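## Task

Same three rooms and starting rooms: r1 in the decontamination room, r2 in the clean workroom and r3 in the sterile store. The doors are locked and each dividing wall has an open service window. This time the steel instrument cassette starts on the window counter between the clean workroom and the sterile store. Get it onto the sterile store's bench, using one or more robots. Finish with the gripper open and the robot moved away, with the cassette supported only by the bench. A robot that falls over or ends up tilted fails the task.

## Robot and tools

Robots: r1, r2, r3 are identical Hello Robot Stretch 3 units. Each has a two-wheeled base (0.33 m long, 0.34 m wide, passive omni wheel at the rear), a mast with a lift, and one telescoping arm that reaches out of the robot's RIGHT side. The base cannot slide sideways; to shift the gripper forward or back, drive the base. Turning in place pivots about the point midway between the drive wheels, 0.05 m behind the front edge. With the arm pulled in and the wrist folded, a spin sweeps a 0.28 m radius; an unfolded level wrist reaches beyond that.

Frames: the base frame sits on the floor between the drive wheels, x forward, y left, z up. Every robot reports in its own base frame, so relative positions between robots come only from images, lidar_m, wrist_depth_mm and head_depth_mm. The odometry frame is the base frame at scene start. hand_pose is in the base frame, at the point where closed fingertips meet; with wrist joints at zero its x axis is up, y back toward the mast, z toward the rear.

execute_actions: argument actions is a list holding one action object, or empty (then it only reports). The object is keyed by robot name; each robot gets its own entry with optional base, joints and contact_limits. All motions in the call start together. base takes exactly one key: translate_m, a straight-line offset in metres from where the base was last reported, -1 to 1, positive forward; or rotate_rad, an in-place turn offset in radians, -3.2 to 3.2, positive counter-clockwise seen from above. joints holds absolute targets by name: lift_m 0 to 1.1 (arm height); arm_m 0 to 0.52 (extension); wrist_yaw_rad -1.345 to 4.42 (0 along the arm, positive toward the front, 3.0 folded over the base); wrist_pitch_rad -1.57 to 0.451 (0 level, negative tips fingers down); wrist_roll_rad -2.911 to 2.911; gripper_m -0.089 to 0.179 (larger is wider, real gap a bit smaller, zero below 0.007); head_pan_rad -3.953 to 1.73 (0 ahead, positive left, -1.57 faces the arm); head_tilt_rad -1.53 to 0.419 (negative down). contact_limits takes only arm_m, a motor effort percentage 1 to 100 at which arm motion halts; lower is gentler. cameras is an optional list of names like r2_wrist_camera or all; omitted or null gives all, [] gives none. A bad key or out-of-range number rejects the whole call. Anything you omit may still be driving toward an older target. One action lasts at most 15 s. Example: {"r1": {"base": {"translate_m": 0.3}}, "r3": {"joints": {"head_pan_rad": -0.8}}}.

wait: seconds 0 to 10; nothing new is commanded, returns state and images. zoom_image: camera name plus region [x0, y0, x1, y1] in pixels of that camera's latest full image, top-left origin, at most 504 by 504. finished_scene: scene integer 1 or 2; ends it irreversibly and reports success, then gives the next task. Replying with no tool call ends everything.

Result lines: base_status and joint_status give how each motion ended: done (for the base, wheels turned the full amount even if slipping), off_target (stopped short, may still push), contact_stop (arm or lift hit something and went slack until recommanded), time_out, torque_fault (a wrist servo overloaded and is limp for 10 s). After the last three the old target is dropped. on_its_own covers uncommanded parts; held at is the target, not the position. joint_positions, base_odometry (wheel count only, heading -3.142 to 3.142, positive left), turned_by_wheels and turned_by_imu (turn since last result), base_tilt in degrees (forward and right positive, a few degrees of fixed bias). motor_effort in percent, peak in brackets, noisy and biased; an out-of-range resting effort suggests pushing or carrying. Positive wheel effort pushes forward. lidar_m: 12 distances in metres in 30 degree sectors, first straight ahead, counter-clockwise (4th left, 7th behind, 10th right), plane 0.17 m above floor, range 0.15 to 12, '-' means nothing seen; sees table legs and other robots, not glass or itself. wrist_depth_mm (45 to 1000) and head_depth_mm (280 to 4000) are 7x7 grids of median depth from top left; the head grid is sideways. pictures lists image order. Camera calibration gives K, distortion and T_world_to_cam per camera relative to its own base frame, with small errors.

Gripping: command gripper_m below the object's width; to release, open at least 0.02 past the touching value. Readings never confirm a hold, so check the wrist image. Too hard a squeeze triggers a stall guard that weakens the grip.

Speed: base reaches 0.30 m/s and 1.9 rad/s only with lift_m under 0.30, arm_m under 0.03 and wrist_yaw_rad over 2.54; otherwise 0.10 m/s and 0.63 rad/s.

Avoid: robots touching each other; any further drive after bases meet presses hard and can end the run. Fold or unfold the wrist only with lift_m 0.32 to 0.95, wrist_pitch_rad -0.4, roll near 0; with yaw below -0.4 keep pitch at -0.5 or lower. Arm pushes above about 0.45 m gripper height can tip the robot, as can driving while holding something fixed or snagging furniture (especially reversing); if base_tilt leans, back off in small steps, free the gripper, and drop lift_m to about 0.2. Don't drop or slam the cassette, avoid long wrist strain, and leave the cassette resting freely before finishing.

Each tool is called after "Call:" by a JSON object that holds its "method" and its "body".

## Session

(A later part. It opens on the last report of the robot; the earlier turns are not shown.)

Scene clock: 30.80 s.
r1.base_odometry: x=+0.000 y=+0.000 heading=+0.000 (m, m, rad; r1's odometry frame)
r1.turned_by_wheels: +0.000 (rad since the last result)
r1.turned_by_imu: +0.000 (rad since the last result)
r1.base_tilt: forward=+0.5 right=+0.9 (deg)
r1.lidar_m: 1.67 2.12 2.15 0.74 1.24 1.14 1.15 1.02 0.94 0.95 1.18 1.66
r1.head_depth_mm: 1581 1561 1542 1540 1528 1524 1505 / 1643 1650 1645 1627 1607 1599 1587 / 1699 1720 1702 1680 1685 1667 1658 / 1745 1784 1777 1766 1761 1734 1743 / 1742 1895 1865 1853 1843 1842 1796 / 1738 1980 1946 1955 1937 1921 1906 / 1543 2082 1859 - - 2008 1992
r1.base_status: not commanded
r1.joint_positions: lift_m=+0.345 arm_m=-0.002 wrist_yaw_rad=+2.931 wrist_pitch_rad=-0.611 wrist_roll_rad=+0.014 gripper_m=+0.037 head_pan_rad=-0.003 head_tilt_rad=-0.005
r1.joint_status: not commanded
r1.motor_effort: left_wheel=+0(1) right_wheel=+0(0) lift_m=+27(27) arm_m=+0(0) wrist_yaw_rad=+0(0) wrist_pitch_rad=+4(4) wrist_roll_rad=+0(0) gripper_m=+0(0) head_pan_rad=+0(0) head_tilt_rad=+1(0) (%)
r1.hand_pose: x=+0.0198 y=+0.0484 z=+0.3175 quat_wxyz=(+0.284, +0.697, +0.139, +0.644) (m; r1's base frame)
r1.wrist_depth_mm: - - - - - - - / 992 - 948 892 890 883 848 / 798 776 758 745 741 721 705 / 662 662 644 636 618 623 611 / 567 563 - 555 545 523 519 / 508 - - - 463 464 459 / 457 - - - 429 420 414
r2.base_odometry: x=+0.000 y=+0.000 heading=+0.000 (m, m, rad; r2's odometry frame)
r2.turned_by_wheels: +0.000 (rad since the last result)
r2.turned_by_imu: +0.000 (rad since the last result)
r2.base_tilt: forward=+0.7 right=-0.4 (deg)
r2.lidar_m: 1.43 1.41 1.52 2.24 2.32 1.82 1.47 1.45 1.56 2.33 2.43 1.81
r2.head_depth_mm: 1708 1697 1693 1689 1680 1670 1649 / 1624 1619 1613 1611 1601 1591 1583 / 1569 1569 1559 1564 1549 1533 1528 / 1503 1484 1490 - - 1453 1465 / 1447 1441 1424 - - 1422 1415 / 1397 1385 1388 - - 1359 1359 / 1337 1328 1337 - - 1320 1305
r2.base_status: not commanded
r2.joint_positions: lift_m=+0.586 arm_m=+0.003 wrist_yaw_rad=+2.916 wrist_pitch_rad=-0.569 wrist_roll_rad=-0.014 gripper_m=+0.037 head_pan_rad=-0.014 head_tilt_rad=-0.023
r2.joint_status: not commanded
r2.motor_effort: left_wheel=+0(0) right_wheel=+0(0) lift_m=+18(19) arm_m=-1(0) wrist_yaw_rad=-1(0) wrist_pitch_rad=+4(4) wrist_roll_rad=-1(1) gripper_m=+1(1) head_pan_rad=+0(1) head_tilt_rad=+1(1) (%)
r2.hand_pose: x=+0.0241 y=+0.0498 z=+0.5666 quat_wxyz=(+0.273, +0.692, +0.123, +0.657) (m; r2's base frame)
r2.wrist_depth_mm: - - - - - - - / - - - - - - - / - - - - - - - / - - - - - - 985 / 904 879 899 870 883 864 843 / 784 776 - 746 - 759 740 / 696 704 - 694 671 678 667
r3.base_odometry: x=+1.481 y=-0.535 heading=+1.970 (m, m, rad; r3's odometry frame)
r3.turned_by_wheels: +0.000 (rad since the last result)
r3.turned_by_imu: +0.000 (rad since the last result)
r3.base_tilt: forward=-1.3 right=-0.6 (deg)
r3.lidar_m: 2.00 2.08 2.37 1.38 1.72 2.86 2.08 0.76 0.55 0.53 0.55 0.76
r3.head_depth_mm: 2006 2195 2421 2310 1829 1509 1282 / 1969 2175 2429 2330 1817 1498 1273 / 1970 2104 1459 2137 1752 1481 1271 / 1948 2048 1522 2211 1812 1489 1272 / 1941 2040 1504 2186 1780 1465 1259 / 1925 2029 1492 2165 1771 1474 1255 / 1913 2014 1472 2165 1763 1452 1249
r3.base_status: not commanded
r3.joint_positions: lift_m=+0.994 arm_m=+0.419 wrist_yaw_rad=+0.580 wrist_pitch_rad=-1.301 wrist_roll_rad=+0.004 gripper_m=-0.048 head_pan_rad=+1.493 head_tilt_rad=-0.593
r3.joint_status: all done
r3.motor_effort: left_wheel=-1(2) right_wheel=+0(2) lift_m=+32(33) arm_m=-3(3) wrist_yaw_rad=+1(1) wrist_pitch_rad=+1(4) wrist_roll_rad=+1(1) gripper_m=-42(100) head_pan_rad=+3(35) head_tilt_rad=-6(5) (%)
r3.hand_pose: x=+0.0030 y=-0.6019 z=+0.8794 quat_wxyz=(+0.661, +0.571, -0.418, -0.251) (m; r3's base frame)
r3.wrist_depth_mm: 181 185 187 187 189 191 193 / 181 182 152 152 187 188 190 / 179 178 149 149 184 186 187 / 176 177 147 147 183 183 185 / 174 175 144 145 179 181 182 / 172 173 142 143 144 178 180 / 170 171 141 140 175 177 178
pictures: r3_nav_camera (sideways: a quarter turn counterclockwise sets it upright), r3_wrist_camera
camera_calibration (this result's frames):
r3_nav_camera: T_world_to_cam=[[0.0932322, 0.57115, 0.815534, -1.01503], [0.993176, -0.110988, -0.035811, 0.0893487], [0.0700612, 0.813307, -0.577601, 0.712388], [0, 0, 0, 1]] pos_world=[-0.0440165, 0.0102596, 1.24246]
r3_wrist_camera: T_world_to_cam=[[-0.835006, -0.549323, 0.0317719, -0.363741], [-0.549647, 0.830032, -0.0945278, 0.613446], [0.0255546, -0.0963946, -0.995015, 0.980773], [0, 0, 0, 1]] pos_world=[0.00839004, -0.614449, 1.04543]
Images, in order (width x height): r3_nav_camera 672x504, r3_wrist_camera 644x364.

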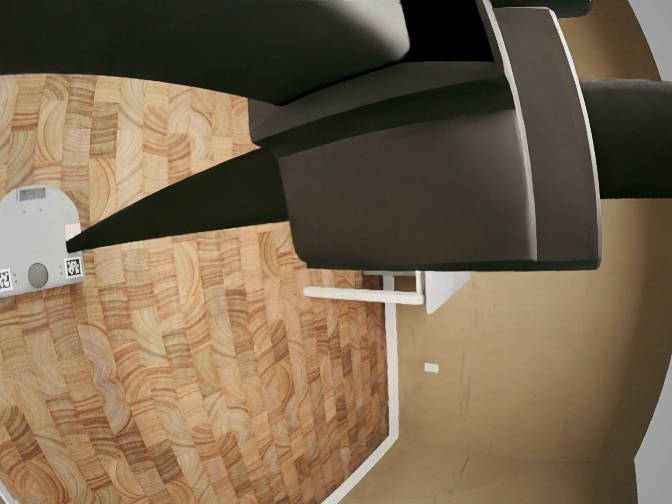

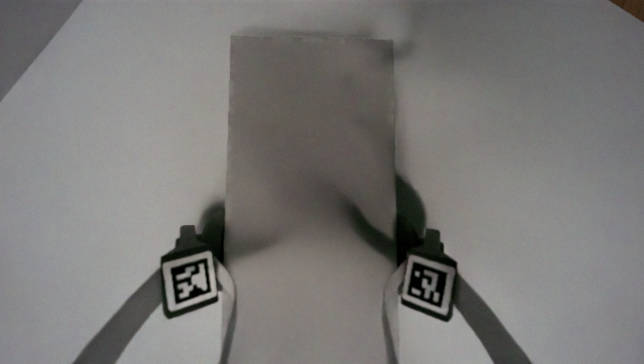

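Call:
{"method": "execute_actions", "body": {"actions": [{"r3":{"joints":{"lift_m":1.015}}}], "cameras": []}}

Call:
{"method": "execute_actions", "body": {"actions": [{"r3":{"base":{"rotate_rad":-1.54},"joints":{"lift_m":1.04,"arm_m":0.2,"gripper_m":-0.06,"head_pan_rad":-3.1}}}], "cameras": []}}

Call:
{"method": "execute_actions", "body": {"actions": [{"r3":{"base":{"translate_m":-0.8},"joints":{"lift_m":1.0,"arm_m":0.5,"gripper_m":-0.08,"wrist_yaw_rad":0}}}], "cameras": ["r3_head_camera"]}}

Scene clock: 33.50 s.
r1.base_odometry: x=+0.000 y=+0.000 heading=+0.000 (m, m, rad; r1's odometry frame)
r1.turned_by_wheels: +0.000 (rad since the last result)
r1.turned_by_imu: +0.000 (rad since the last result)
r1.base_tilt: forward=+0.4 right=+0.9 (deg)
r1.lidar_m: 1.66 2.12 2.15 0.74 1.24 1.13 1.15 1.02 0.94 0.95 1.18 1.66
r1.head_depth_mm: 1586 1558 1555 1541 1535 1512 1510 / 1650 1646 1627 1635 1601 1594 1583 / 1693 1705 1702 1702 1674 1674 1650 / 1726 1805 1759 1758 1762 1760 1722 / 1749 1880 1854 1858 1837 1825 1807 / 1738 1960 1946 1956 1928 1930 1902 / 1533 2077 1858 - - 2027 2012
r1.base_status: not commanded
r1.joint_positions: lift_m=+0.345 arm_m=-0.002 wrist_yaw_rad=+2.931 wrist_pitch_rad=-0.611 wrist_roll_rad=+0.014 gripper_m=+0.037 head_pan_rad=-0.003 head_tilt_rad=-0.005
r1.joint_status: not commanded
r1.motor_effort: left_wheel=+1(0) right_wheel=+0(0) lift_m=+27(27) arm_m=+0(0) wrist_yaw_rad=+0(0) wrist_pitch_rad=+4(4) wrist_roll_rad=+0(0) gripper_m=+0(0) head_pan_rad=+0(0) head_tilt_rad=+2(1) (%)
r1.hand_pose: x=+0.0198 y=+0.0484 z=+0.3175 quat_wxyz=(+0.284, +0.697, +0.139, +0.644) (m; r1's base frame)
r1.wrist_depth_mm: - - - - - - - / 993 - 947 898 900 872 838 / 816 775 749 755 735 728 708 / 669 650 640 647 632 614 599 / 571 575 - 558 547 517 522 / 505 - - - 462 472 463 / 455 - - - 427 420 419
r2.base_odometry: x=+0.000 y=+0.000 heading=+0.000 (m, m, rad; r2's odometry frame)
r2.turned_by_wheels: +0.000 (rad since the last result)
r2.turned_by_imu: +0.001 (rad since the last result)
r2.base_tilt: forward=+0.7 right=-0.5 (deg)
r2.lidar_m: 1.43 1.41 1.52 2.24 2.32 1.82 1.47 1.45 1.56 2.34 2.43 1.81
r2.head_depth_mm: 1709 1699 1690 1691 1662 1675 1666 / 1638 1624 1622 1613 1606 1593 1605 / 1578 1553 1556 1577 1559 1540 1524 / 1507 1499 1487 - - 1451 1454 / 1439 1426 1441 - - 1423 1420 / 1387 1386 1393 - - 1364 1358 / 1331 1338 1342 - - 1323 1310
r2.base_status: not commanded
r2.joint_positions: lift_m=+0.586 arm_m=+0.003 wrist_yaw_rad=+2.916 wrist_pitch_rad=-0.569 wrist_roll_rad=-0.014 gripper_m=+0.037 head_pan_rad=-0.014 head_tilt_rad=-0.023
r2.joint_status: not commanded
r2.motor_effort: left_wheel=+0(0) right_wheel=+0(1) lift_m=+19(19) arm_m=+0(0) wrist_yaw_rad=+0(0) wrist_pitch_rad=+4(4) wrist_roll_rad=+0(1) gripper_m=+1(0) head_pan_rad=+0(1) head_tilt_rad=+2(2) (%)
r2.hand_pose: x=+0.0241 y=+0.0498 z=+0.5666 quat_wxyz=(+0.273, +0.692, +0.123, +0.657) (m; r2's base frame)
r2.wrist_depth_mm: - - - - - - - / - - - - - - - / - - - - - - - / - - - - - - 977 / 899 879 909 873 884 875 849 / 773 771 - 762 - 758 751 / 690 696 - 695 676 681 675
r3.base_odometry: x=+1.481 y=-0.535 heading=+1.970 (m, m, rad; r3's odometry frame)
r3.turned_by_wheels: +0.000 (rad since the last result)
r3.turned_by_imu: +0.001 (rad since the last result)
r3.base_tilt: forward=-1.3 right=-0.4 (deg)
r3.lidar_m: 2.01 2.08 2.37 1.38 1.72 2.86 2.08 0.75 0.55 0.53 0.55 0.76
r3.head_depth_mm: 2011 2202 2430 2316 1802 1506 1285 / 1974 2186 2419 2305 1806 1499 1273 / 1962 2091 1465 2110 1756 1486 1270 / 1941 2047 1525 2209 1787 1471 1265 / 1927 2039 1510 2182 1784 1470 1259 / 1931 2017 1492 2160 1771 1465 1254 / 1925 2012 1466 2158 1757 1454 1250
r3.base_status: not commanded
r3.joint_positions: lift_m=+1.015 arm_m=+0.419 wrist_yaw_rad=+0.580 wrist_pitch_rad=-1.304 wrist_roll_rad=+0.004 gripper_m=-0.032 head_pan_rad=+1.493 head_tilt_rad=-0.593
r3.joint_status: all done
r3.on_its_own: gripper_m is held at -0.034, not at your -0.050, by its stall guard, which is still easing
r3.motor_effort: left_wheel=-1(1) right_wheel=+1(1) lift_m=+41(50) arm_m=-2(3) wrist_yaw_rad=+0(0) wrist_pitch_rad=+2(2) wrist_roll_rad=+1(1) gripper_m=-36(38) head_pan_rad=+3(3) head_tilt_rad=-5(6) (%)
r3.hand_pose: x=+0.0027 y=-0.6013 z=+0.8999 quat_wxyz=(+0.660, +0.571, -0.417, -0.252) (m; r3's base frame)
r3.wrist_depth_mm: 182 204 207 208 210 213 - / 199 202 152 153 206 210 211 / 199 201 150 150 205 206 209 / 196 197 147 148 202 204 206 / 193 195 145 145 199 202 203 / 191 193 142 143 144 200 201 / 189 191 141 141 194 196 198
pictures: none
No camera images: the call's "cameras" was empty. Leave "cameras" out to get every camera's image.

Scene clock: 36.90 s.
r1.base_odometry: x=+0.000 y=+0.000 heading=+0.000 (m, m, rad; r1's odometry frame)
r1.turned_by_wheels: +0.000 (rad since the last result)
r1.turned_by_imu: +0.000 (rad since the last result)
r1.base_tilt: forward=+0.4 right=+1.0 (deg)
r1.lidar_m: 1.67 2.12 2.15 0.74 1.24 1.14 1.15 1.02 0.94 0.95 1.18 1.66
r1.head_depth_mm: 1586 1563 1553 1535 1545 1526 1500 / 1632 1647 1636 1619 1605 1606 1592 / 1687 1719 1692 1699 1679 1667 1654 / 1728 1796 1787 1779 1747 1741 1739 / 1729 1895 1872 1861 1835 1819 1802 / 1748 1973 1937 1950 1928 1908 1894 / 1531 2089 1867 - - 2037 2013
r1.base_status: not commanded
r1.joint_positions: lift_m=+0.345 arm_m=-0.002 wrist_yaw_rad=+2.931 wrist_pitch_rad=-0.611 wrist_roll_rad=+0.014 gripper_m=+0.037 head_pan_rad=-0.003 head_tilt_rad=-0.005
r1.joint_status: not commanded
r1.motor_effort: left_wheel=+1(1) right_wheel=+1(0) lift_m=+27(27) arm_m=+0(0) wrist_yaw_rad=+0(0) wrist_pitch_rad=+4(4) wrist_roll_rad=+0(0) gripper_m=+0(0) head_pan_rad=+0(0) head_tilt_rad=+2(1) (%)
r1.hand_pose: x=+0.0198 y=+0.0484 z=+0.3175 quat_wxyz=(+0.284, +0.697, +0.139, +0.644) (m; r1's base frame)
r1.wrist_depth_mm: - - - - - - - / - - 941 872 898 860 850 / 811 781 745 751 721 710 710 / 672 657 634 633 629 610 607 / 582 566 - 563 545 537 528 / 503 - - - 470 475 464 / 457 - - - 427 426 415
r2.base_odometry: x=+0.000 y=+0.000 heading=+0.000 (m, m, rad; r2's odometry frame)
r2.turned_by_wheels: +0.000 (rad since the last result)
r2.turned_by_imu: +0.001 (rad since the last result)
r2.base_tilt: forward=+0.7 right=-0.4 (deg)
r2.lidar_m: 1.42 1.41 1.52 2.24 2.32 1.82 1.47 1.45 1.56 2.33 2.43 1.81
r2.head_depth_mm: 1720 1709 1702 1691 1682 1674 1672 / 1640 1624 1622 1612 1611 1595 1596 / 1561 1563 1548 1558 1561 1529 1532 / 1509 1496 1490 - - 1459 1469 / 1442 1441 1438 - - 1426 1403 / 1388 1388 1393 - - 1366 1349 / 1346 1343 1336 - - 1324 1315
r2.base_status: not commanded
r2.joint_positions: lift_m=+0.586 arm_m=+0.003 wrist_yaw_rad=+2.916 wrist_pitch_rad=-0.569 wrist_roll_rad=-0.014 gripper_m=+0.037 head_pan_rad=-0.014 head_tilt_rad=-0.023
r2.joint_status: not commanded
r2.motor_effort: left_wheel=+0(0) right_wheel=+0(0) lift_m=+19(19) arm_m=+0(0) wrist_yaw_rad=+0(0) wrist_pitch_rad=+4(4) wrist_roll_rad=+0(1) gripper_m=+0(0) head_pan_rad=+0(1) head_tilt_rad=+2(1) (%)
r2.hand_pose: x=+0.0241 y=+0.0498 z=+0.5666 quat_wxyz=(+0.273, +0.692, +0.123, +0.657) (m; r2's base frame)
r2.wrist_depth_mm: - - - - - - - / - - - - - - - / - - - - - - - / - - - - - 986 979 / 892 882 905 873 881 857 855 / 782 770 - 759 - 758 752 / 690 685 - 685 667 663 673
r3.base_odometry: x=+1.481 y=-0.535 heading=+0.430 (m, m, rad; r3's odometry frame)
r3.turned_by_wheels: -1.540 (rad since the last result)
r3.turned_by_imu: -1.555 (rad since the last result)
r3.base_tilt: forward=-1.2 right=-0.5 (deg)
r3.lidar_m: 0.53 0.56 0.77 2.00 2.09 1.39 1.38 1.72 2.85 1.92 0.74 0.55
r3.head_depth_mm: 1922 - - - - - 1262 / 1927 - - - - - 1261 / 1948 - - - - - 1255 / 1948 2061 - - - - 1260 / 1974 2081 - - - - 1260 / 1983 1946 - - - - 1257 / 1994 1910 - - - - 1248
r3.base_status: done
r3.joint_positions: lift_m=+1.040 arm_m=+0.200 wrist_yaw_rad=+0.580 wrist_pitch_rad=-1.305 wrist_roll_rad=+0.004 gripper_m=-0.042 head_pan_rad=-3.093 head_tilt_rad=-0.593
r3.joint_status: gripper_m off_target (ended at -0.042, target -0.060); the others done
r3.on_its_own: gripper_m is held at -0.044, not at your -0.060, by its stall guard, which is still easing
r3.motor_effort: left_wheel=+0(4) right_wheel=-2(9) lift_m=+41(39) arm_m=-3(4) wrist_yaw_rad=+0(0) wrist_pitch_rad=+2(2) wrist_roll_rad=+1(1) gripper_m=-39(100) head_pan_rad=-2(32) head_tilt_rad=-5(6) (%)
r3.hand_pose: x=+0.0026 y=-0.3823 z=+0.9249 quat_wxyz=(+0.660, +0.571, -0.417, -0.252) (m; r3's base frame)
r3.wrist_depth_mm: 531 685 938 - - - - / 592 772 152 152 - - - / 652 881 149 150 - - - / 736 - 148 147 - - - / 841 - 144 145 - - - / 946 - 142 143 144 - - / - - 141 141 - - -
pictures: none
No camera images: the call's "cameras" was empty. Leave "cameras" out to get every camera's image.

Scene clock: 46.07 s.
r1.base_odometry: x=+0.000 y=+0.000 heading=+0.000 (m, m, rad; r1's odometry frame)
r1.turned_by_wheels: +0.000 (rad since the last result)
r1.turned_by_imu: +0.000 (rad since the last result)
r1.base_tilt: forward=+0.4 right=+0.9 (deg)
r1.lidar_m: 1.67 2.13 2.15 0.74 1.24 1.14 1.15 1.02 0.93 0.94 1.18 1.66
r1.head_depth_mm: 1586 1559 1552 1545 1531 1513 1512 / 1637 1642 1620 1611 1622 1596 1584 / 1711 1707 1717 1695 1676 1671 1658 / 1736 1801 1779 1788 1762 1753 1731 / 1740 1878 1880 1839 1844 1826 1812 / 1735 1976 1949 1932 1941 1913 1895 / 1551 2083 1870 - - 2004 2003
r1.base_status: not commanded
r1.joint_positions: lift_m=+0.345 arm_m=-0.002 wrist_yaw_rad=+2.931 wrist_pitch_rad=-0.611 wrist_roll_rad=+0.014 gripper_m=+0.037 head_pan_rad=-0.003 head_tilt_rad=-0.005
r1.joint_status: not commanded
r1.motor_effort: left_wheel=+1(1) right_wheel=+1(0) lift_m=+27(27) arm_m=+0(0) wrist_yaw_rad=+0(0) wrist_pitch_rad=+4(3) wrist_roll_rad=+0(0) gripper_m=-1(0) head_pan_rad=+0(0) head_tilt_rad=+0(2) (%)
r1.hand_pose: x=+0.0198 y=+0.0484 z=+0.3175 quat_wxyz=(+0.284, +0.697, +0.139, +0.644) (m; r1's base frame)
r1.wrist_depth_mm: - - - - - - - / - - 950 870 901 884 843 / 804 790 763 759 739 729 710 / 670 649 647 635 633 608 599 / 579 574 - 572 552 538 523 / 503 - - - 469 467 461 / 456 - - - 427 423 414
r2.base_odometry: x=+0.000 y=+0.000 heading=+0.000 (m, m, rad; r2's odometry frame)
r2.turned_by_wheels: +0.000 (rad since the last result)
r2.turned_by_imu: +0.002 (rad since the last result)
r2.base_tilt: forward=+0.6 right=-0.5 (deg)
r2.lidar_m: 1.43 1.41 1.52 2.24 2.32 1.82 1.47 1.45 1.56 2.33 2.43 1.80
r2.head_depth_mm: 1711 1689 1700 1681 1685 1671 1668 / 1628 1633 1614 1606 1615 1609 1609 / 1569 1551 1551 1557 1551 1532 1524 / 1503 1489 1499 - - 1461 1468 / 1445 1447 1439 - - 1427 1404 / 1402 1379 1387 - - 1357 1366 / 1341 1325 1336 - - 1320 1310
r2.base_status: not commanded
r2.joint_positions: lift_m=+0.586 arm_m=+0.003 wrist_yaw_rad=+2.916 wrist_pitch_rad=-0.569 wrist_roll_rad=-0.014 gripper_m=+0.037 head_pan_rad=-0.014 head_tilt_rad=-0.023
r2.joint_status: not commanded
r2.motor_effort: left_wheel=+0(0) right_wheel=+0(0) lift_m=+19(19) arm_m=+0(0) wrist_yaw_rad=+0(0) wrist_pitch_rad=+4(4) wrist_roll_rad=-1(0) gripper_m=+1(0) head_pan_rad=+0(1) head_tilt_rad=+1(1) (%)
r2.hand_pose: x=+0.0241 y=+0.0498 z=+0.5666 quat_wxyz=(+0.273, +0.692, +0.123, +0.657) (m; r2's base frame)
r2.wrist_depth_mm: - - - - - - - / - - - - - - - / - - - - - - - / - - - - - - 983 / 908 903 900 872 886 842 851 / 780 776 - 752 - 750 750 / 703 692 - 694 672 678 671
r3.base_odometry: x=+0.754 y=-0.869 heading=+0.430 (m, m, rad; r3's odometry frame)
r3.turned_by_wheels: +0.000 (rad since the last result)
r3.turned_by_imu: +0.002 (rad since the last result)
r3.base_tilt: forward=-1.1 right=-0.5 (deg)
r3.lidar_m: 1.34 1.39 1.91 2.02 2.05 0.63 1.19 1.24 1.19 2.74 1.86 1.38
r3.head_depth_mm: 1239 1353 - - - - - / 1248 1364 - - - - - / 1260 1378 - - - - - / 1266 1386 1287 937 - - - / 1272 1400 1274 934 - - - / 1277 1408 1255 942 - - - / 1289 1415 1241 936 - - -
r3.base_status: done
r3.joint_positions: lift_m=+1.000 arm_m=+0.500 wrist_yaw_rad=+0.000 wrist_pitch_rad=-1.305 wrist_roll_rad=+0.005 gripper_m=-0.029 head_pan_rad=-3.093 head_tilt_rad=-0.593
r3.joint_status: gripper_m off_target (ended at -0.029, target -0.080); the others done
r3.on_its_own: gripper_m is held at -0.031, not at your -0.080, by its stall guard, which is still easing
r3.motor_effort: left_wheel=+1(3) right_wheel=-2(8) lift_m=+33(33) arm_m=+3(4) wrist_yaw_rad=+0(5) wrist_pitch_rad=+2(2) wrist_roll_rad=+0(1) gripper_m=-35(100) head_pan_rad=-2(2) head_tilt_rad=-5(6) (%)
r3.hand_pose: x=-0.0216 y=-0.6886 z=+0.8852 quat_wxyz=(+0.561, +0.428, -0.563, -0.431) (m; r3's base frame)
r3.wrist_depth_mm: - - - - - - 701 / - - 153 153 - - - / - - 150 151 - - - / - - 147 147 - - - / - - 145 146 - - - / - - 142 143 144 - - / 984 - 141 141 - - -
pictures: r3_head_camera (sideways: a quarter turn clockwise sets it upright)
camera_calibration (this result's frames):
r3_head_camera: T_world_to_cam=[[0.544072, 0.0644991, -0.836556, 1.10377], [0.0490007, -0.997782, -0.0450612, 0.0636024], [-0.837607, -0.0164753, -0.546025, 0.674043], [0, 0, 0, 1]] pos_world=[-0.0390653, 0.00337398, 1.29428]
Images, in order (width x height): r3_head_camera 896x504.

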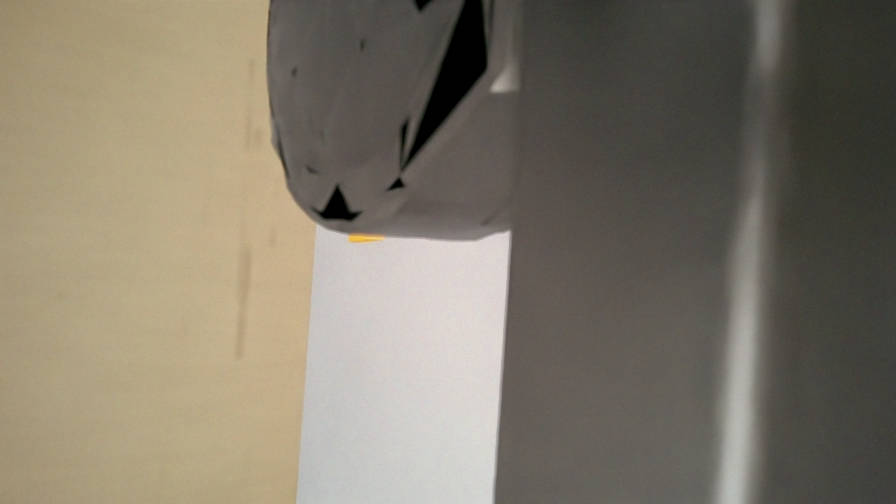

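Call:
{"method": "execute_actions", "body": {"actions": [{"r3":{"base":{"rotate_rad":-1.5},"joints":{"lift_m":0.945,"arm_m":0.52,"gripper_m":-0.05,"head_pan_rad":-1.45,"head_tilt_rad":-0.75}}}], "cameras": ["r3_head_camera"]}}

Scene clock: 49.67 s.
r1.base_odometry: x=+0.000 y=+0.000 heading=+0.000 (m, m, rad; r1's odometry frame)
r1.turned_by_wheels: +0.000 (rad since the last result)
r1.turned_by_imu: +0.000 (rad since the last result)
r1.base_tilt: forward=+0.3 right=+1.0 (deg)
r1.lidar_m: 1.67 2.12 2.15 0.74 1.24 1.14 1.15 1.02 0.94 0.94 1.18 1.66
r1.head_depth_mm: 1576 1561 1555 1541 1528 1532 1516 / 1634 1646 1626 1618 1626 1596 1587 / 1704 1713 1703 1706 1679 1673 1651 / 1744 1785 1783 1766 1752 1761 1738 / 1747 1887 1868 1857 1835 1835 1809 / 1747 1969 1948 1952 1934 1929 1917 / 1542 2078 1859 - - 2015 1998
r1.base_status: not commanded
r1.joint_positions: lift_m=+0.345 arm_m=-0.002 wrist_yaw_rad=+2.931 wrist_pitch_rad=-0.611 wrist_roll_rad=+0.014 gripper_m=+0.037 head_pan_rad=-0.003 head_tilt_rad=-0.005
r1.joint_status: not commanded
r1.motor_effort: left_wheel=+1(0) right_wheel=+0(0) lift_m=+27(27) arm_m=+0(0) wrist_yaw_rad=+0(0) wrist_pitch_rad=+4(4) wrist_roll_rad=+0(0) gripper_m=+0(0) head_pan_rad=+0(1) head_tilt_rad=+1(2) (%)
r1.hand_pose: x=+0.0198 y=+0.0484 z=+0.3175 quat_wxyz=(+0.284, +0.697, +0.139, +0.644) (m; r1's base frame)
r1.wrist_depth_mm: - - - - - - - / 978 - 930 886 891 868 853 / 815 793 755 745 726 702 696 / 675 663 646 633 616 610 591 / 582 570 - 564 554 523 529 / 510 - - - 459 471 466 / 452 - - - 434 416 419
r2.base_odometry: x=+0.000 y=+0.000 heading=+0.000 (m, m, rad; r2's odometry frame)
r2.turned_by_wheels: +0.000 (rad since the last result)
r2.turned_by_imu: +0.001 (rad since the last result)
r2.base_tilt: forward=+0.6 right=-0.5 (deg)
r2.lidar_m: 1.42 1.41 1.52 2.25 2.32 1.82 1.46 1.45 1.56 2.33 2.43 1.81
r2.head_depth_mm: 1698 1699 1692 1689 1674 1674 1672 / 1639 1629 1618 1621 1617 1591 1601 / 1568 1550 1554 1564 1548 1529 1521 / 1505 1493 1491 - - 1464 1453 / 1433 1427 1447 - - 1425 1414 / 1393 1385 1399 - - 1360 1357 / 1329 1329 1341 - - 1317 1302
r2.base_status: not commanded
r2.joint_positions: lift_m=+0.586 arm_m=+0.003 wrist_yaw_rad=+2.916 wrist_pitch_rad=-0.569 wrist_roll_rad=-0.014 gripper_m=+0.037 head_pan_rad=-0.014 head_tilt_rad=-0.023
r2.joint_status: not commanded
r2.motor_effort: left_wheel=+0(0) right_wheel=+0(0) lift_m=+19(19) arm_m=+0(0) wrist_yaw_rad=+0(1) wrist_pitch_rad=+4(4) wrist_roll_rad=-1(0) gripper_m=+1(1) head_pan_rad=+0(1) head_tilt_rad=+1(1) (%)
r2.hand_pose: x=+0.0241 y=+0.0498 z=+0.5666 quat_wxyz=(+0.273, +0.692, +0.123, +0.657) (m; r2's base frame)
r2.wrist_depth_mm: - - - - - - - / - - - - - - - / - - - - - - - / - - - - - - - / 897 875 898 873 891 869 842 / 779 769 - 759 - 753 750 / 692 695 - 705 684 678 670
r3.base_odometry: x=+0.754 y=-0.869 heading=-1.070 (m, m, rad; r3's odometry frame)
r3.turned_by_wheels: -1.500 (rad since the last result)
r3.turned_by_imu: -1.513 (rad since the last result)
r3.base_tilt: forward=-1.2 right=-0.5 (deg)
r3.lidar_m: 2.74 1.75 1.36 1.34 1.42 2.06 2.02 1.94 0.63 1.19 1.26 1.18
r3.head_depth_mm: 1203 1347 983 789 754 1362 1178 / - 1302 978 781 1478 1361 1192 / 1280 1381 816 737 1498 1350 1183 / 1314 1405 965 772 1522 1339 1186 / 1347 1266 954 767 1531 1338 1179 / 1369 1246 947 782 1544 1336 1170 / 1401 1236 940 779 1543 1328 1167
r3.base_status: done
r3.joint_positions: lift_m=+0.945 arm_m=+0.518 wrist_yaw_rad=+0.000 wrist_pitch_rad=-1.305 wrist_roll_rad=+0.005 gripper_m=-0.032 head_pan_rad=-1.457 head_tilt_rad=-0.741
r3.joint_status: gripper_m off_target (ended at -0.032, target -0.050); the others done
joint sent to its limit — the command would take r3.arm_m past its upper limit, so that joint was sent only as far as its limit.
r3.on_its_own: gripper_m is held at -0.034, not at your -0.050, by its stall guard, which is still easing
r3.motor_effort: left_wheel=+0(6) right_wheel=-2(11) lift_m=+32(35) arm_m=+2(2) wrist_yaw_rad=+1(1) wrist_pitch_rad=+2(2) wrist_roll_rad=+1(0) gripper_m=-36(100) head_pan_rad=+3(32) head_tilt_rad=-6(27) (%)
r3.hand_pose: x=-0.0216 y=-0.7070 z=+0.8302 quat_wxyz=(+0.561, +0.428, -0.563, -0.431) (m; r3's base frame)
r3.wrist_depth_mm: 236 237 238 241 243 245 248 / 232 234 153 153 240 241 245 / 228 231 150 149 235 240 241 / 227 228 147 148 235 237 239 / 225 226 145 145 233 232 235 / 222 222 142 143 144 231 233 / 219 221 141 141 226 229 230
pictures: r3_head_camera (sideways: a quarter turn clockwise sets it upright)
camera_calibration (this result's frames):
r3_head_camera: T_world_to_cam=[[-0.11313, 0.655204, -0.746933, 0.99095], [0.991715, 0.1205, -0.044502, 0.0571152], [0.0608479, -0.74578, -0.663408, 0.821265], [0, 0, 0, 1]] pos_world=[0.00549157, -0.0436743, 1.28755]
Images, in order (width x height): r3_head_camera 896x504.

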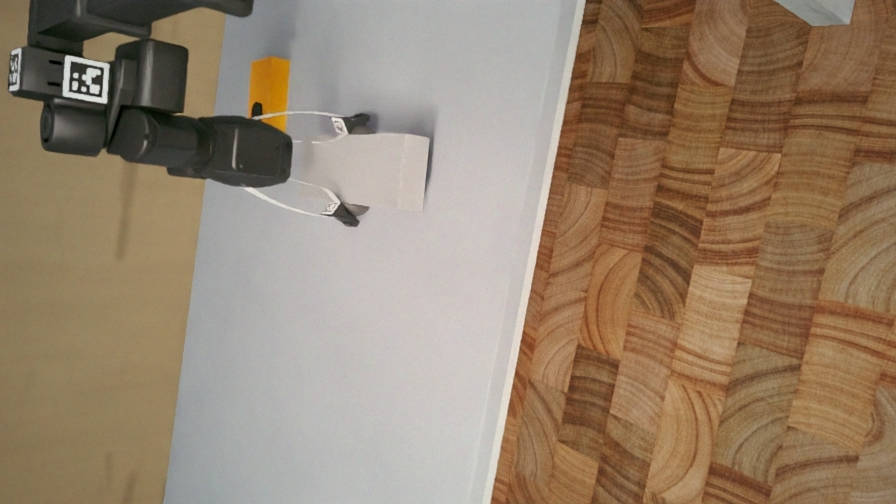

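Call:
{"method": "execute_actions", "body": {"actions": [{"r3":{"joints":{"lift_m":0.895}}}], "cameras": []}}

Call:
{"method": "execute_actions", "body": {"actions": [{"r3":{"joints":{"gripper_m":0.115}}}], "cameras": []}}

Call:
{"method": "execute_actions", "body": {"actions": [{"r3":{"joints":{"lift_m":1.08,"arm_m":0.2}}}], "cameras": ["r3_nav_camera"]}}

Scene clock: 51.23 s.
r1.base_odometry: x=+0.000 y=+0.000 heading=+0.000 (m, m, rad; r1's odometry frame)
r1.turned_by_wheels: +0.000 (rad since the last result)
r1.turned_by_imu: +0.000 (rad since the last result)
r1.base_tilt: forward=+0.4 right=+0.9 (deg)
r1.lidar_m: 1.66 2.12 2.15 0.74 1.23 1.14 1.15 1.02 0.94 0.95 1.18 1.66
r1.head_depth_mm: 1586 1555 1560 1530 1516 1514 1517 / 1644 1636 1632 1624 1619 1600 1583 / 1708 1727 1707 1693 1676 1666 1663 / 1741 1798 1768 1778 1761 1733 1727 / 1755 1877 1868 1851 1839 1824 1813 / 1746 1970 1946 1958 1927 1909 1907 / 1540 2089 1867 - - 2002 1980
r1.base_status: not commanded
r1.joint_positions: lift_m=+0.345 arm_m=-0.002 wrist_yaw_rad=+2.931 wrist_pitch_rad=-0.611 wrist_roll_rad=+0.014 gripper_m=+0.037 head_pan_rad=-0.003 head_tilt_rad=-0.005
r1.joint_status: not commanded
r1.motor_effort: left_wheel=+1(0) right_wheel=+0(1) lift_m=+26(27) arm_m=-1(0) wrist_yaw_rad=+0(0) wrist_pitch_rad=+4(4) wrist_roll_rad=+0(0) gripper_m=+0(0) head_pan_rad=+0(0) head_tilt_rad=+1(0) (%)
r1.hand_pose: x=+0.0198 y=+0.0484 z=+0.3175 quat_wxyz=(+0.284, +0.697, +0.139, +0.644) (m; r1's base frame)
r1.wrist_depth_mm: - - - - - - - / - - 933 884 877 860 866 / 795 795 778 747 730 713 710 / 676 641 642 636 631 612 620 / 581 580 - 559 553 532 521 / 502 - - - 461 471 464 / 455 - - - 429 426 413
r2.base_odometry: x=+0.000 y=+0.000 heading=+0.000 (m, m, rad; r2's odometry frame)
r2.turned_by_wheels: +0.000 (rad since the last result)
r2.turned_by_imu: +0.000 (rad since the last result)
r2.base_tilt: forward=+0.6 right=-0.6 (deg)
r2.lidar_m: 1.42 1.41 1.52 2.24 2.32 1.82 1.47 1.44 1.56 2.34 2.43 1.80
r2.head_depth_mm: 1714 1718 1696 1699 1668 1678 1664 / 1628 1630 1622 1620 1615 1602 1591 / 1568 1556 1553 1571 1550 1526 1530 / 1493 1493 1482 - - 1454 1466 / 1441 1436 1448 - - 1422 1407 / 1391 1388 1388 - - 1349 1355 / 1345 1336 1337 - - 1307 1304
r2.base_status: not commanded
r2.joint_positions: lift_m=+0.586 arm_m=+0.003 wrist_yaw_rad=+2.916 wrist_pitch_rad=-0.569 wrist_roll_rad=-0.014 gripper_m=+0.037 head_pan_rad=-0.014 head_tilt_rad=-0.023
r2.joint_status: not commanded
r2.motor_effort: left_wheel=+0(0) right_wheel=+0(0) lift_m=+19(19) arm_m=+0(0) wrist_yaw_rad=+0(0) wrist_pitch_rad=+4(4) wrist_roll_rad=+0(0) gripper_m=+1(0) head_pan_rad=+0(0) head_tilt_rad=+2(2) (%)
r2.hand_pose: x=+0.0241 y=+0.0498 z=+0.5666 quat_wxyz=(+0.273, +0.692, +0.123, +0.657) (m; r2's base frame)
r2.wrist_depth_mm: - - - - - - - / - - - - - - - / - - - - - - - / - - - - - - 988 / 888 880 906 854 877 847 853 / 774 783 - 763 - 757 749 / 690 690 - 715 667 669 660
r3.base_odometry: x=+0.754 y=-0.869 heading=-1.070 (m, m, rad; r3's odometry frame)
r3.turned_by_wheels: +0.000 (rad since the last result)
r3.turned_by_imu: +0.000 (rad since the last result)
r3.base_tilt: forward=-1.2 right=-0.5 (deg)
r3.lidar_m: 2.74 1.75 1.36 1.34 1.43 2.06 2.02 1.95 0.64 1.19 1.27 1.18
r3.head_depth_mm: 1234 - 969 786 1117 1366 1180 / 1248 - 976 782 1488 1360 1193 / 1286 1390 878 743 1505 1355 1181 / 1315 1405 961 771 1519 1341 1184 / 1343 1265 954 767 1536 1333 1175 / 1365 1254 946 783 1548 1338 1176 / 1399 1242 939 781 1542 1332 1169
r3.base_status: not commanded
r3.joint_positions: lift_m=+0.895 arm_m=+0.518 wrist_yaw_rad=+0.000 wrist_pitch_rad=-1.305 wrist_roll_rad=+0.005 gripper_m=-0.025 head_pan_rad=-1.457 head_tilt_rad=-0.741
r3.joint_status: all done
r3.on_its_own: gripper_m is held at -0.027, not at your -0.050, by its stall guard, which is still easing
r3.motor_effort: left_wheel=+0(1) right_wheel=-2(2) lift_m=+34(31) arm_m=+2(2) wrist_yaw_rad=+0(1) wrist_pitch_rad=+2(2) wrist_roll_rad=+1(1) gripper_m=-34(36) head_pan_rad=+3(3) head_tilt_rad=-7(7) (%)
r3.hand_pose: x=-0.0216 y=-0.7070 z=+0.7802 quat_wxyz=(+0.560, +0.429, -0.563, -0.431) (m; r3's base frame)
r3.wrist_depth_mm: 184 186 188 190 192 193 195 / 182 184 153 153 189 191 192 / 181 182 150 151 186 189 190 / 179 180 148 148 185 186 187 / 176 177 145 146 182 184 185 / 174 175 142 143 145 182 183 / 172 174 141 141 178 180 181
pictures: none
No camera images: the call's "cameras" was empty. Leave "cameras" out to get every camera's image.

Scene clock: 53.20 s.
r1.base_odometry: x=+0.000 y=+0.000 heading=+0.000 (m, m, rad; r1's odometry frame)
r1.turned_by_wheels: +0.000 (rad since the last result)
r1.turned_by_imu: +0.000 (rad since the last result)
r1.base_tilt: forward=+0.5 right=+1.0 (deg)
r1.lidar_m: 1.67 2.12 2.15 0.74 1.24 1.14 1.15 1.02 0.93 0.94 1.18 1.66
r1.head_depth_mm: 1580 1544 1537 1535 1529 1517 1505 / 1643 1641 1639 1621 1604 1591 1594 / 1703 1722 1705 1677 1678 1688 1666 / 1750 1803 1783 1765 1754 1726 1741 / 1740 1884 1870 1845 1831 1804 1818 / 1734 1985 1956 1959 1929 1905 1892 / 1539 2090 1861 - - 2010 1983
r1.base_status: not commanded
r1.joint_positions: lift_m=+0.345 arm_m=-0.002 wrist_yaw_rad=+2.931 wrist_pitch_rad=-0.611 wrist_roll_rad=+0.014 gripper_m=+0.037 head_pan_rad=-0.003 head_tilt_rad=-0.005
r1.joint_status: not commanded
r1.motor_effort: left_wheel=+0(1) right_wheel=+0(0) lift_m=+27(27) arm_m=+0(0) wrist_yaw_rad=+0(0) wrist_pitch_rad=+4(3) wrist_roll_rad=+0(0) gripper_m=+0(0) head_pan_rad=+0(1) head_tilt_rad=+1(1) (%)
r1.hand_pose: x=+0.0198 y=+0.0484 z=+0.3175 quat_wxyz=(+0.284, +0.697, +0.139, +0.644) (m; r1's base frame)
r1.wrist_depth_mm: - - - - - - - / 984 - 928 871 873 848 849 / 810 784 767 745 740 711 703 / 667 652 638 632 628 606 593 / 578 557 - 553 553 528 517 / 506 - - - 465 469 462 / 459 - - - 426 415 413
r2.base_odometry: x=+0.000 y=+0.000 heading=+0.000 (m, m, rad; r2's odometry frame)
r2.turned_by_wheels: +0.000 (rad since the last result)
r2.turned_by_imu: +0.000 (rad since the last result)
r2.base_tilt: forward=+0.6 right=-0.6 (deg)
r2.lidar_m: 1.42 1.41 1.52 2.25 2.32 1.82 1.46 1.45 1.56 2.34 2.43 1.80
r2.head_depth_mm: 1699 1712 1691 1694 1667 1672 1651 / 1624 1625 1624 1621 1610 1600 1595 / 1568 1568 1556 1563 1540 1534 1519 / 1507 1492 1491 - - 1461 1464 / 1444 1449 1435 - - 1425 1416 / 1404 1379 1392 - - 1363 1350 / 1336 1331 1338 - - 1317 1312
r2.base_status: not commanded
r2.joint_positions: lift_m=+0.586 arm_m=+0.003 wrist_yaw_rad=+2.916 wrist_pitch_rad=-0.569 wrist_roll_rad=-0.014 gripper_m=+0.037 head_pan_rad=-0.014 head_tilt_rad=-0.023
r2.joint_status: not commanded
r2.motor_effort: left_wheel=+0(0) right_wheel=+1(1) lift_m=+19(19) arm_m=+0(0) wrist_yaw_rad=+0(0) wrist_pitch_rad=+4(4) wrist_roll_rad=+0(0) gripper_m=+0(0) head_pan_rad=+0(0) head_tilt_rad=+2(1) (%)
r2.hand_pose: x=+0.0241 y=+0.0498 z=+0.5666 quat_wxyz=(+0.273, +0.692, +0.123, +0.657) (m; r2's base frame)
r2.wrist_depth_mm: - - - - - - - / - - - - - - - / - - - - - - - / - - - - 967 - 998 / 899 886 893 878 895 849 853 / 783 779 - 758 - 747 756 / 687 699 - 701 677 665 665
r3.base_odometry: x=+0.754 y=-0.869 heading=-1.070 (m, m, rad; r3's odometry frame)
r3.turned_by_wheels: +0.000 (rad since the last result)
r3.turned_by_imu: +0.000 (rad since the last result)
r3.base_tilt: forward=-1.1 right=-0.5 (deg)
r3.lidar_m: 2.74 1.75 1.36 1.34 1.43 2.05 2.02 1.95 0.63 1.19 1.27 1.19
r3.head_depth_mm: 1231 - 969 785 1117 1364 1180 / 1249 - 978 781 1478 1359 1195 / 1283 1393 893 752 1504 1359 1187 / 1313 1396 966 771 1527 1351 1180 / 1338 1268 955 766 1529 1334 1181 / 1372 1248 947 781 1553 1331 1178 / 1401 1233 942 780 1539 1330 1171
r3.base_status: not commanded
r3.joint_positions: lift_m=+0.895 arm_m=+0.518 wrist_yaw_rad=+0.000 wrist_pitch_rad=-1.306 wrist_roll_rad=+0.005 gripper_m=+0.115 head_pan_rad=-1.457 head_tilt_rad=-0.741
r3.joint_status: all done
r3.motor_effort: left_wheel=+1(0) right_wheel=-2(2) lift_m=+32(32) arm_m=+2(2) wrist_yaw_rad=+0(0) wrist_pitch_rad=+3(3) wrist_roll_rad=+1(0) gripper_m=+0(82) head_pan_rad=+3(2) head_tilt_rad=-7(7) (%)
r3.hand_pose: x=-0.0216 y=-0.7068 z=+0.7801 quat_wxyz=(+0.560, +0.429, -0.563, -0.431) (m; r3's base frame)
r3.wrist_depth_mm: 186 187 189 190 192 193 195 / 183 184 185 155 189 191 193 / 181 183 182 153 186 188 190 / 178 180 151 151 184 187 188 / 177 178 149 149 182 184 186 / 175 - 147 148 179 182 184 / 172 173 145 146 178 179 181
pictures: none
No camera images: the call's "cameras" was empty. Leave "cameras" out to get every camera's image.

Scene clock: 56.77 s.
r1.base_odometry: x=+0.000 y=+0.000 heading=+0.000 (m, m, rad; r1's odometry frame)
r1.turned_by_wheels: +0.000 (rad since the last result)
r1.turned_by_imu: +0.000 (rad since the last result)
r1.base_tilt: forward=+0.5 right=+0.8 (deg)
r1.lidar_m: 1.67 2.12 2.15 0.74 1.24 1.14 1.15 1.02 0.94 0.95 1.18 1.66
r1.head_depth_mm: 1585 1542 1558 1536 1519 1532 1510 / 1644 1650 1637 1619 1606 1600 1598 / 1704 1717 1695 1707 1683 1669 1661 / 1738 1799 1782 1767 1757 1738 1722 / 1743 1872 1858 1845 1844 1829 1802 / 1732 1962 1958 1942 1925 1921 1915 / 1547 2073 1856 - - 2007 2013
r1.base_status: not commanded
r1.joint_positions: lift_m=+0.345 arm_m=-0.002 wrist_yaw_rad=+2.931 wrist_pitch_rad=-0.611 wrist_roll_rad=+0.014 gripper_m=+0.037 head_pan_rad=-0.003 head_tilt_rad=-0.005
r1.joint_status: not commanded
r1.motor_effort: left_wheel=+0(0) right_wheel=+0(1) lift_m=+27(27) arm_m=+0(0) wrist_yaw_rad=+0(0) wrist_pitch_rad=+4(4) wrist_roll_rad=+0(0) gripper_m=+1(0) head_pan_rad=+0(0) head_tilt_rad=+1(1) (%)
r1.hand_pose: x=+0.0198 y=+0.0484 z=+0.3175 quat_wxyz=(+0.284, +0.697, +0.139, +0.644) (m; r1's base frame)
r1.wrist_depth_mm: - - - - - - - / - - 942 871 878 874 846 / 788 772 764 759 719 716 710 / 672 648 636 639 625 615 596 / 572 563 - 561 553 527 522 / 506 - - - 467 471 464 / 448 - - - 427 416 417
r2.base_odometry: x=+0.000 y=+0.000 heading=+0.000 (m, m, rad; r2's odometry frame)
r2.turned_by_wheels: +0.000 (rad since the last result)
r2.turned_by_imu: +0.001 (rad since the last result)
r2.base_tilt: forward=+0.6 right=-0.6 (deg)
r2.lidar_m: 1.43 1.41 1.52 2.25 2.32 1.82 1.47 1.45 1.56 2.33 2.43 1.81
r2.head_depth_mm: 1703 1700 1700 1699 1689 1677 1670 / 1624 1629 1628 1613 1608 1575 1601 / 1566 1551 1556 1568 1550 1521 1525 / 1496 1497 1497 - - 1458 1460 / 1443 1437 1454 - - 1424 1407 / 1382 1394 1386 - - 1362 1355 / 1343 1338 1341 - - 1318 1312
r2.base_status: not commanded
r2.joint_positions: lift_m=+0.586 arm_m=+0.003 wrist_yaw_rad=+2.916 wrist_pitch_rad=-0.569 wrist_roll_rad=-0.014 gripper_m=+0.037 head_pan_rad=-0.014 head_tilt_rad=-0.023
r2.joint_status: not commanded
r2.motor_effort: left_wheel=+0(0) right_wheel=+0(0) lift_m=+19(19) arm_m=+0(0) wrist_yaw_rad=-1(1) wrist_pitch_rad=+4(4) wrist_roll_rad=-1(1) gripper_m=+1(0) head_pan_rad=+1(1) head_tilt_rad=+1(1) (%)
r2.hand_pose: x=+0.0241 y=+0.0498 z=+0.5666 quat_wxyz=(+0.273, +0.692, +0.123, +0.657) (m; r2's base frame)
r2.wrist_depth_mm: - - - - - - - / - - - - - - - / - - - - - - - / - - - - 996 - 998 / 907 894 910 857 891 860 852 / 770 770 - 765 - 752 755 / 697 685 - 698 679 668 679
r3.base_odometry: x=+0.754 y=-0.869 heading=-1.070 (m, m, rad; r3's odometry frame)
r3.turned_by_wheels: +0.000 (rad since the last result)
r3.turned_by_imu: +0.001 (rad since the last result)
r3.base_tilt: forward=-1.1 right=-0.5 (deg)
r3.lidar_m: 2.74 1.75 1.36 1.34 1.42 2.05 2.02 1.94 0.63 1.19 1.27 1.19
r3.head_depth_mm: - 1354 968 789 755 1363 1175 / - - - 782 1479 1362 1189 / 1290 1387 891 751 1506 1356 1190 / 1316 1401 965 754 1532 1352 1189 / 1338 1262 954 766 1521 1339 1176 / 1368 1253 949 783 1553 1336 1176 / 1398 1242 941 783 1547 1331 1169
r3.base_status: not commanded
r3.joint_positions: lift_m=+1.080 arm_m=+0.200 wrist_yaw_rad=+0.000 wrist_pitch_rad=-1.305 wrist_roll_rad=+0.005 gripper_m=+0.115 head_pan_rad=-1.457 head_tilt_rad=-0.741
r3.joint_status: all done
r3.motor_effort: left_wheel=+1(0) right_wheel=-2(2) lift_m=+37(39) arm_m=-3(3) wrist_yaw_rad=-1(0) wrist_pitch_rad=+2(3) wrist_roll_rad=+1(0) gripper_m=+0(0) head_pan_rad=+3(3) head_tilt_rad=-6(7) (%)
r3.hand_pose: x=-0.0216 y=-0.3894 z=+0.9650 quat_wxyz=(+0.561, +0.428, -0.563, -0.431) (m; r3's base frame)
r3.wrist_depth_mm: 374 377 378 352 386 390 391 / 368 373 374 373 380 382 384 / - - - - 384 379 384 / - - - - - - - / - - - - - - - / - - - - - - - / - - - - - - -
pictures: r3_nav_camera (sideways: a quarter turn counterclockwise sets it upright)
camera_calibration (this result's frames):
r3_nav_camera: T_world_to_cam=[[0.030405, -0.691626, 0.721616, -0.892225], [-0.996667, -0.0756587, -0.0305203, 0.0945925], [0.0757051, -0.718282, -0.691621, 0.860673], [0, 0, 0, 1]] pos_world=[0.0562479, 0.00827659, 1.24199]
Images, in order (width x height): r3_nav_camera 672x504.

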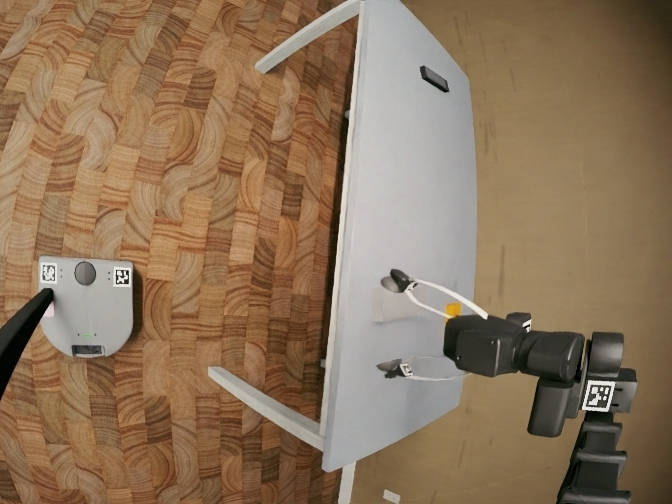

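Call:
{"method": "finished_scene", "body": {"scene": 2}}

The scene is finished: the task was done.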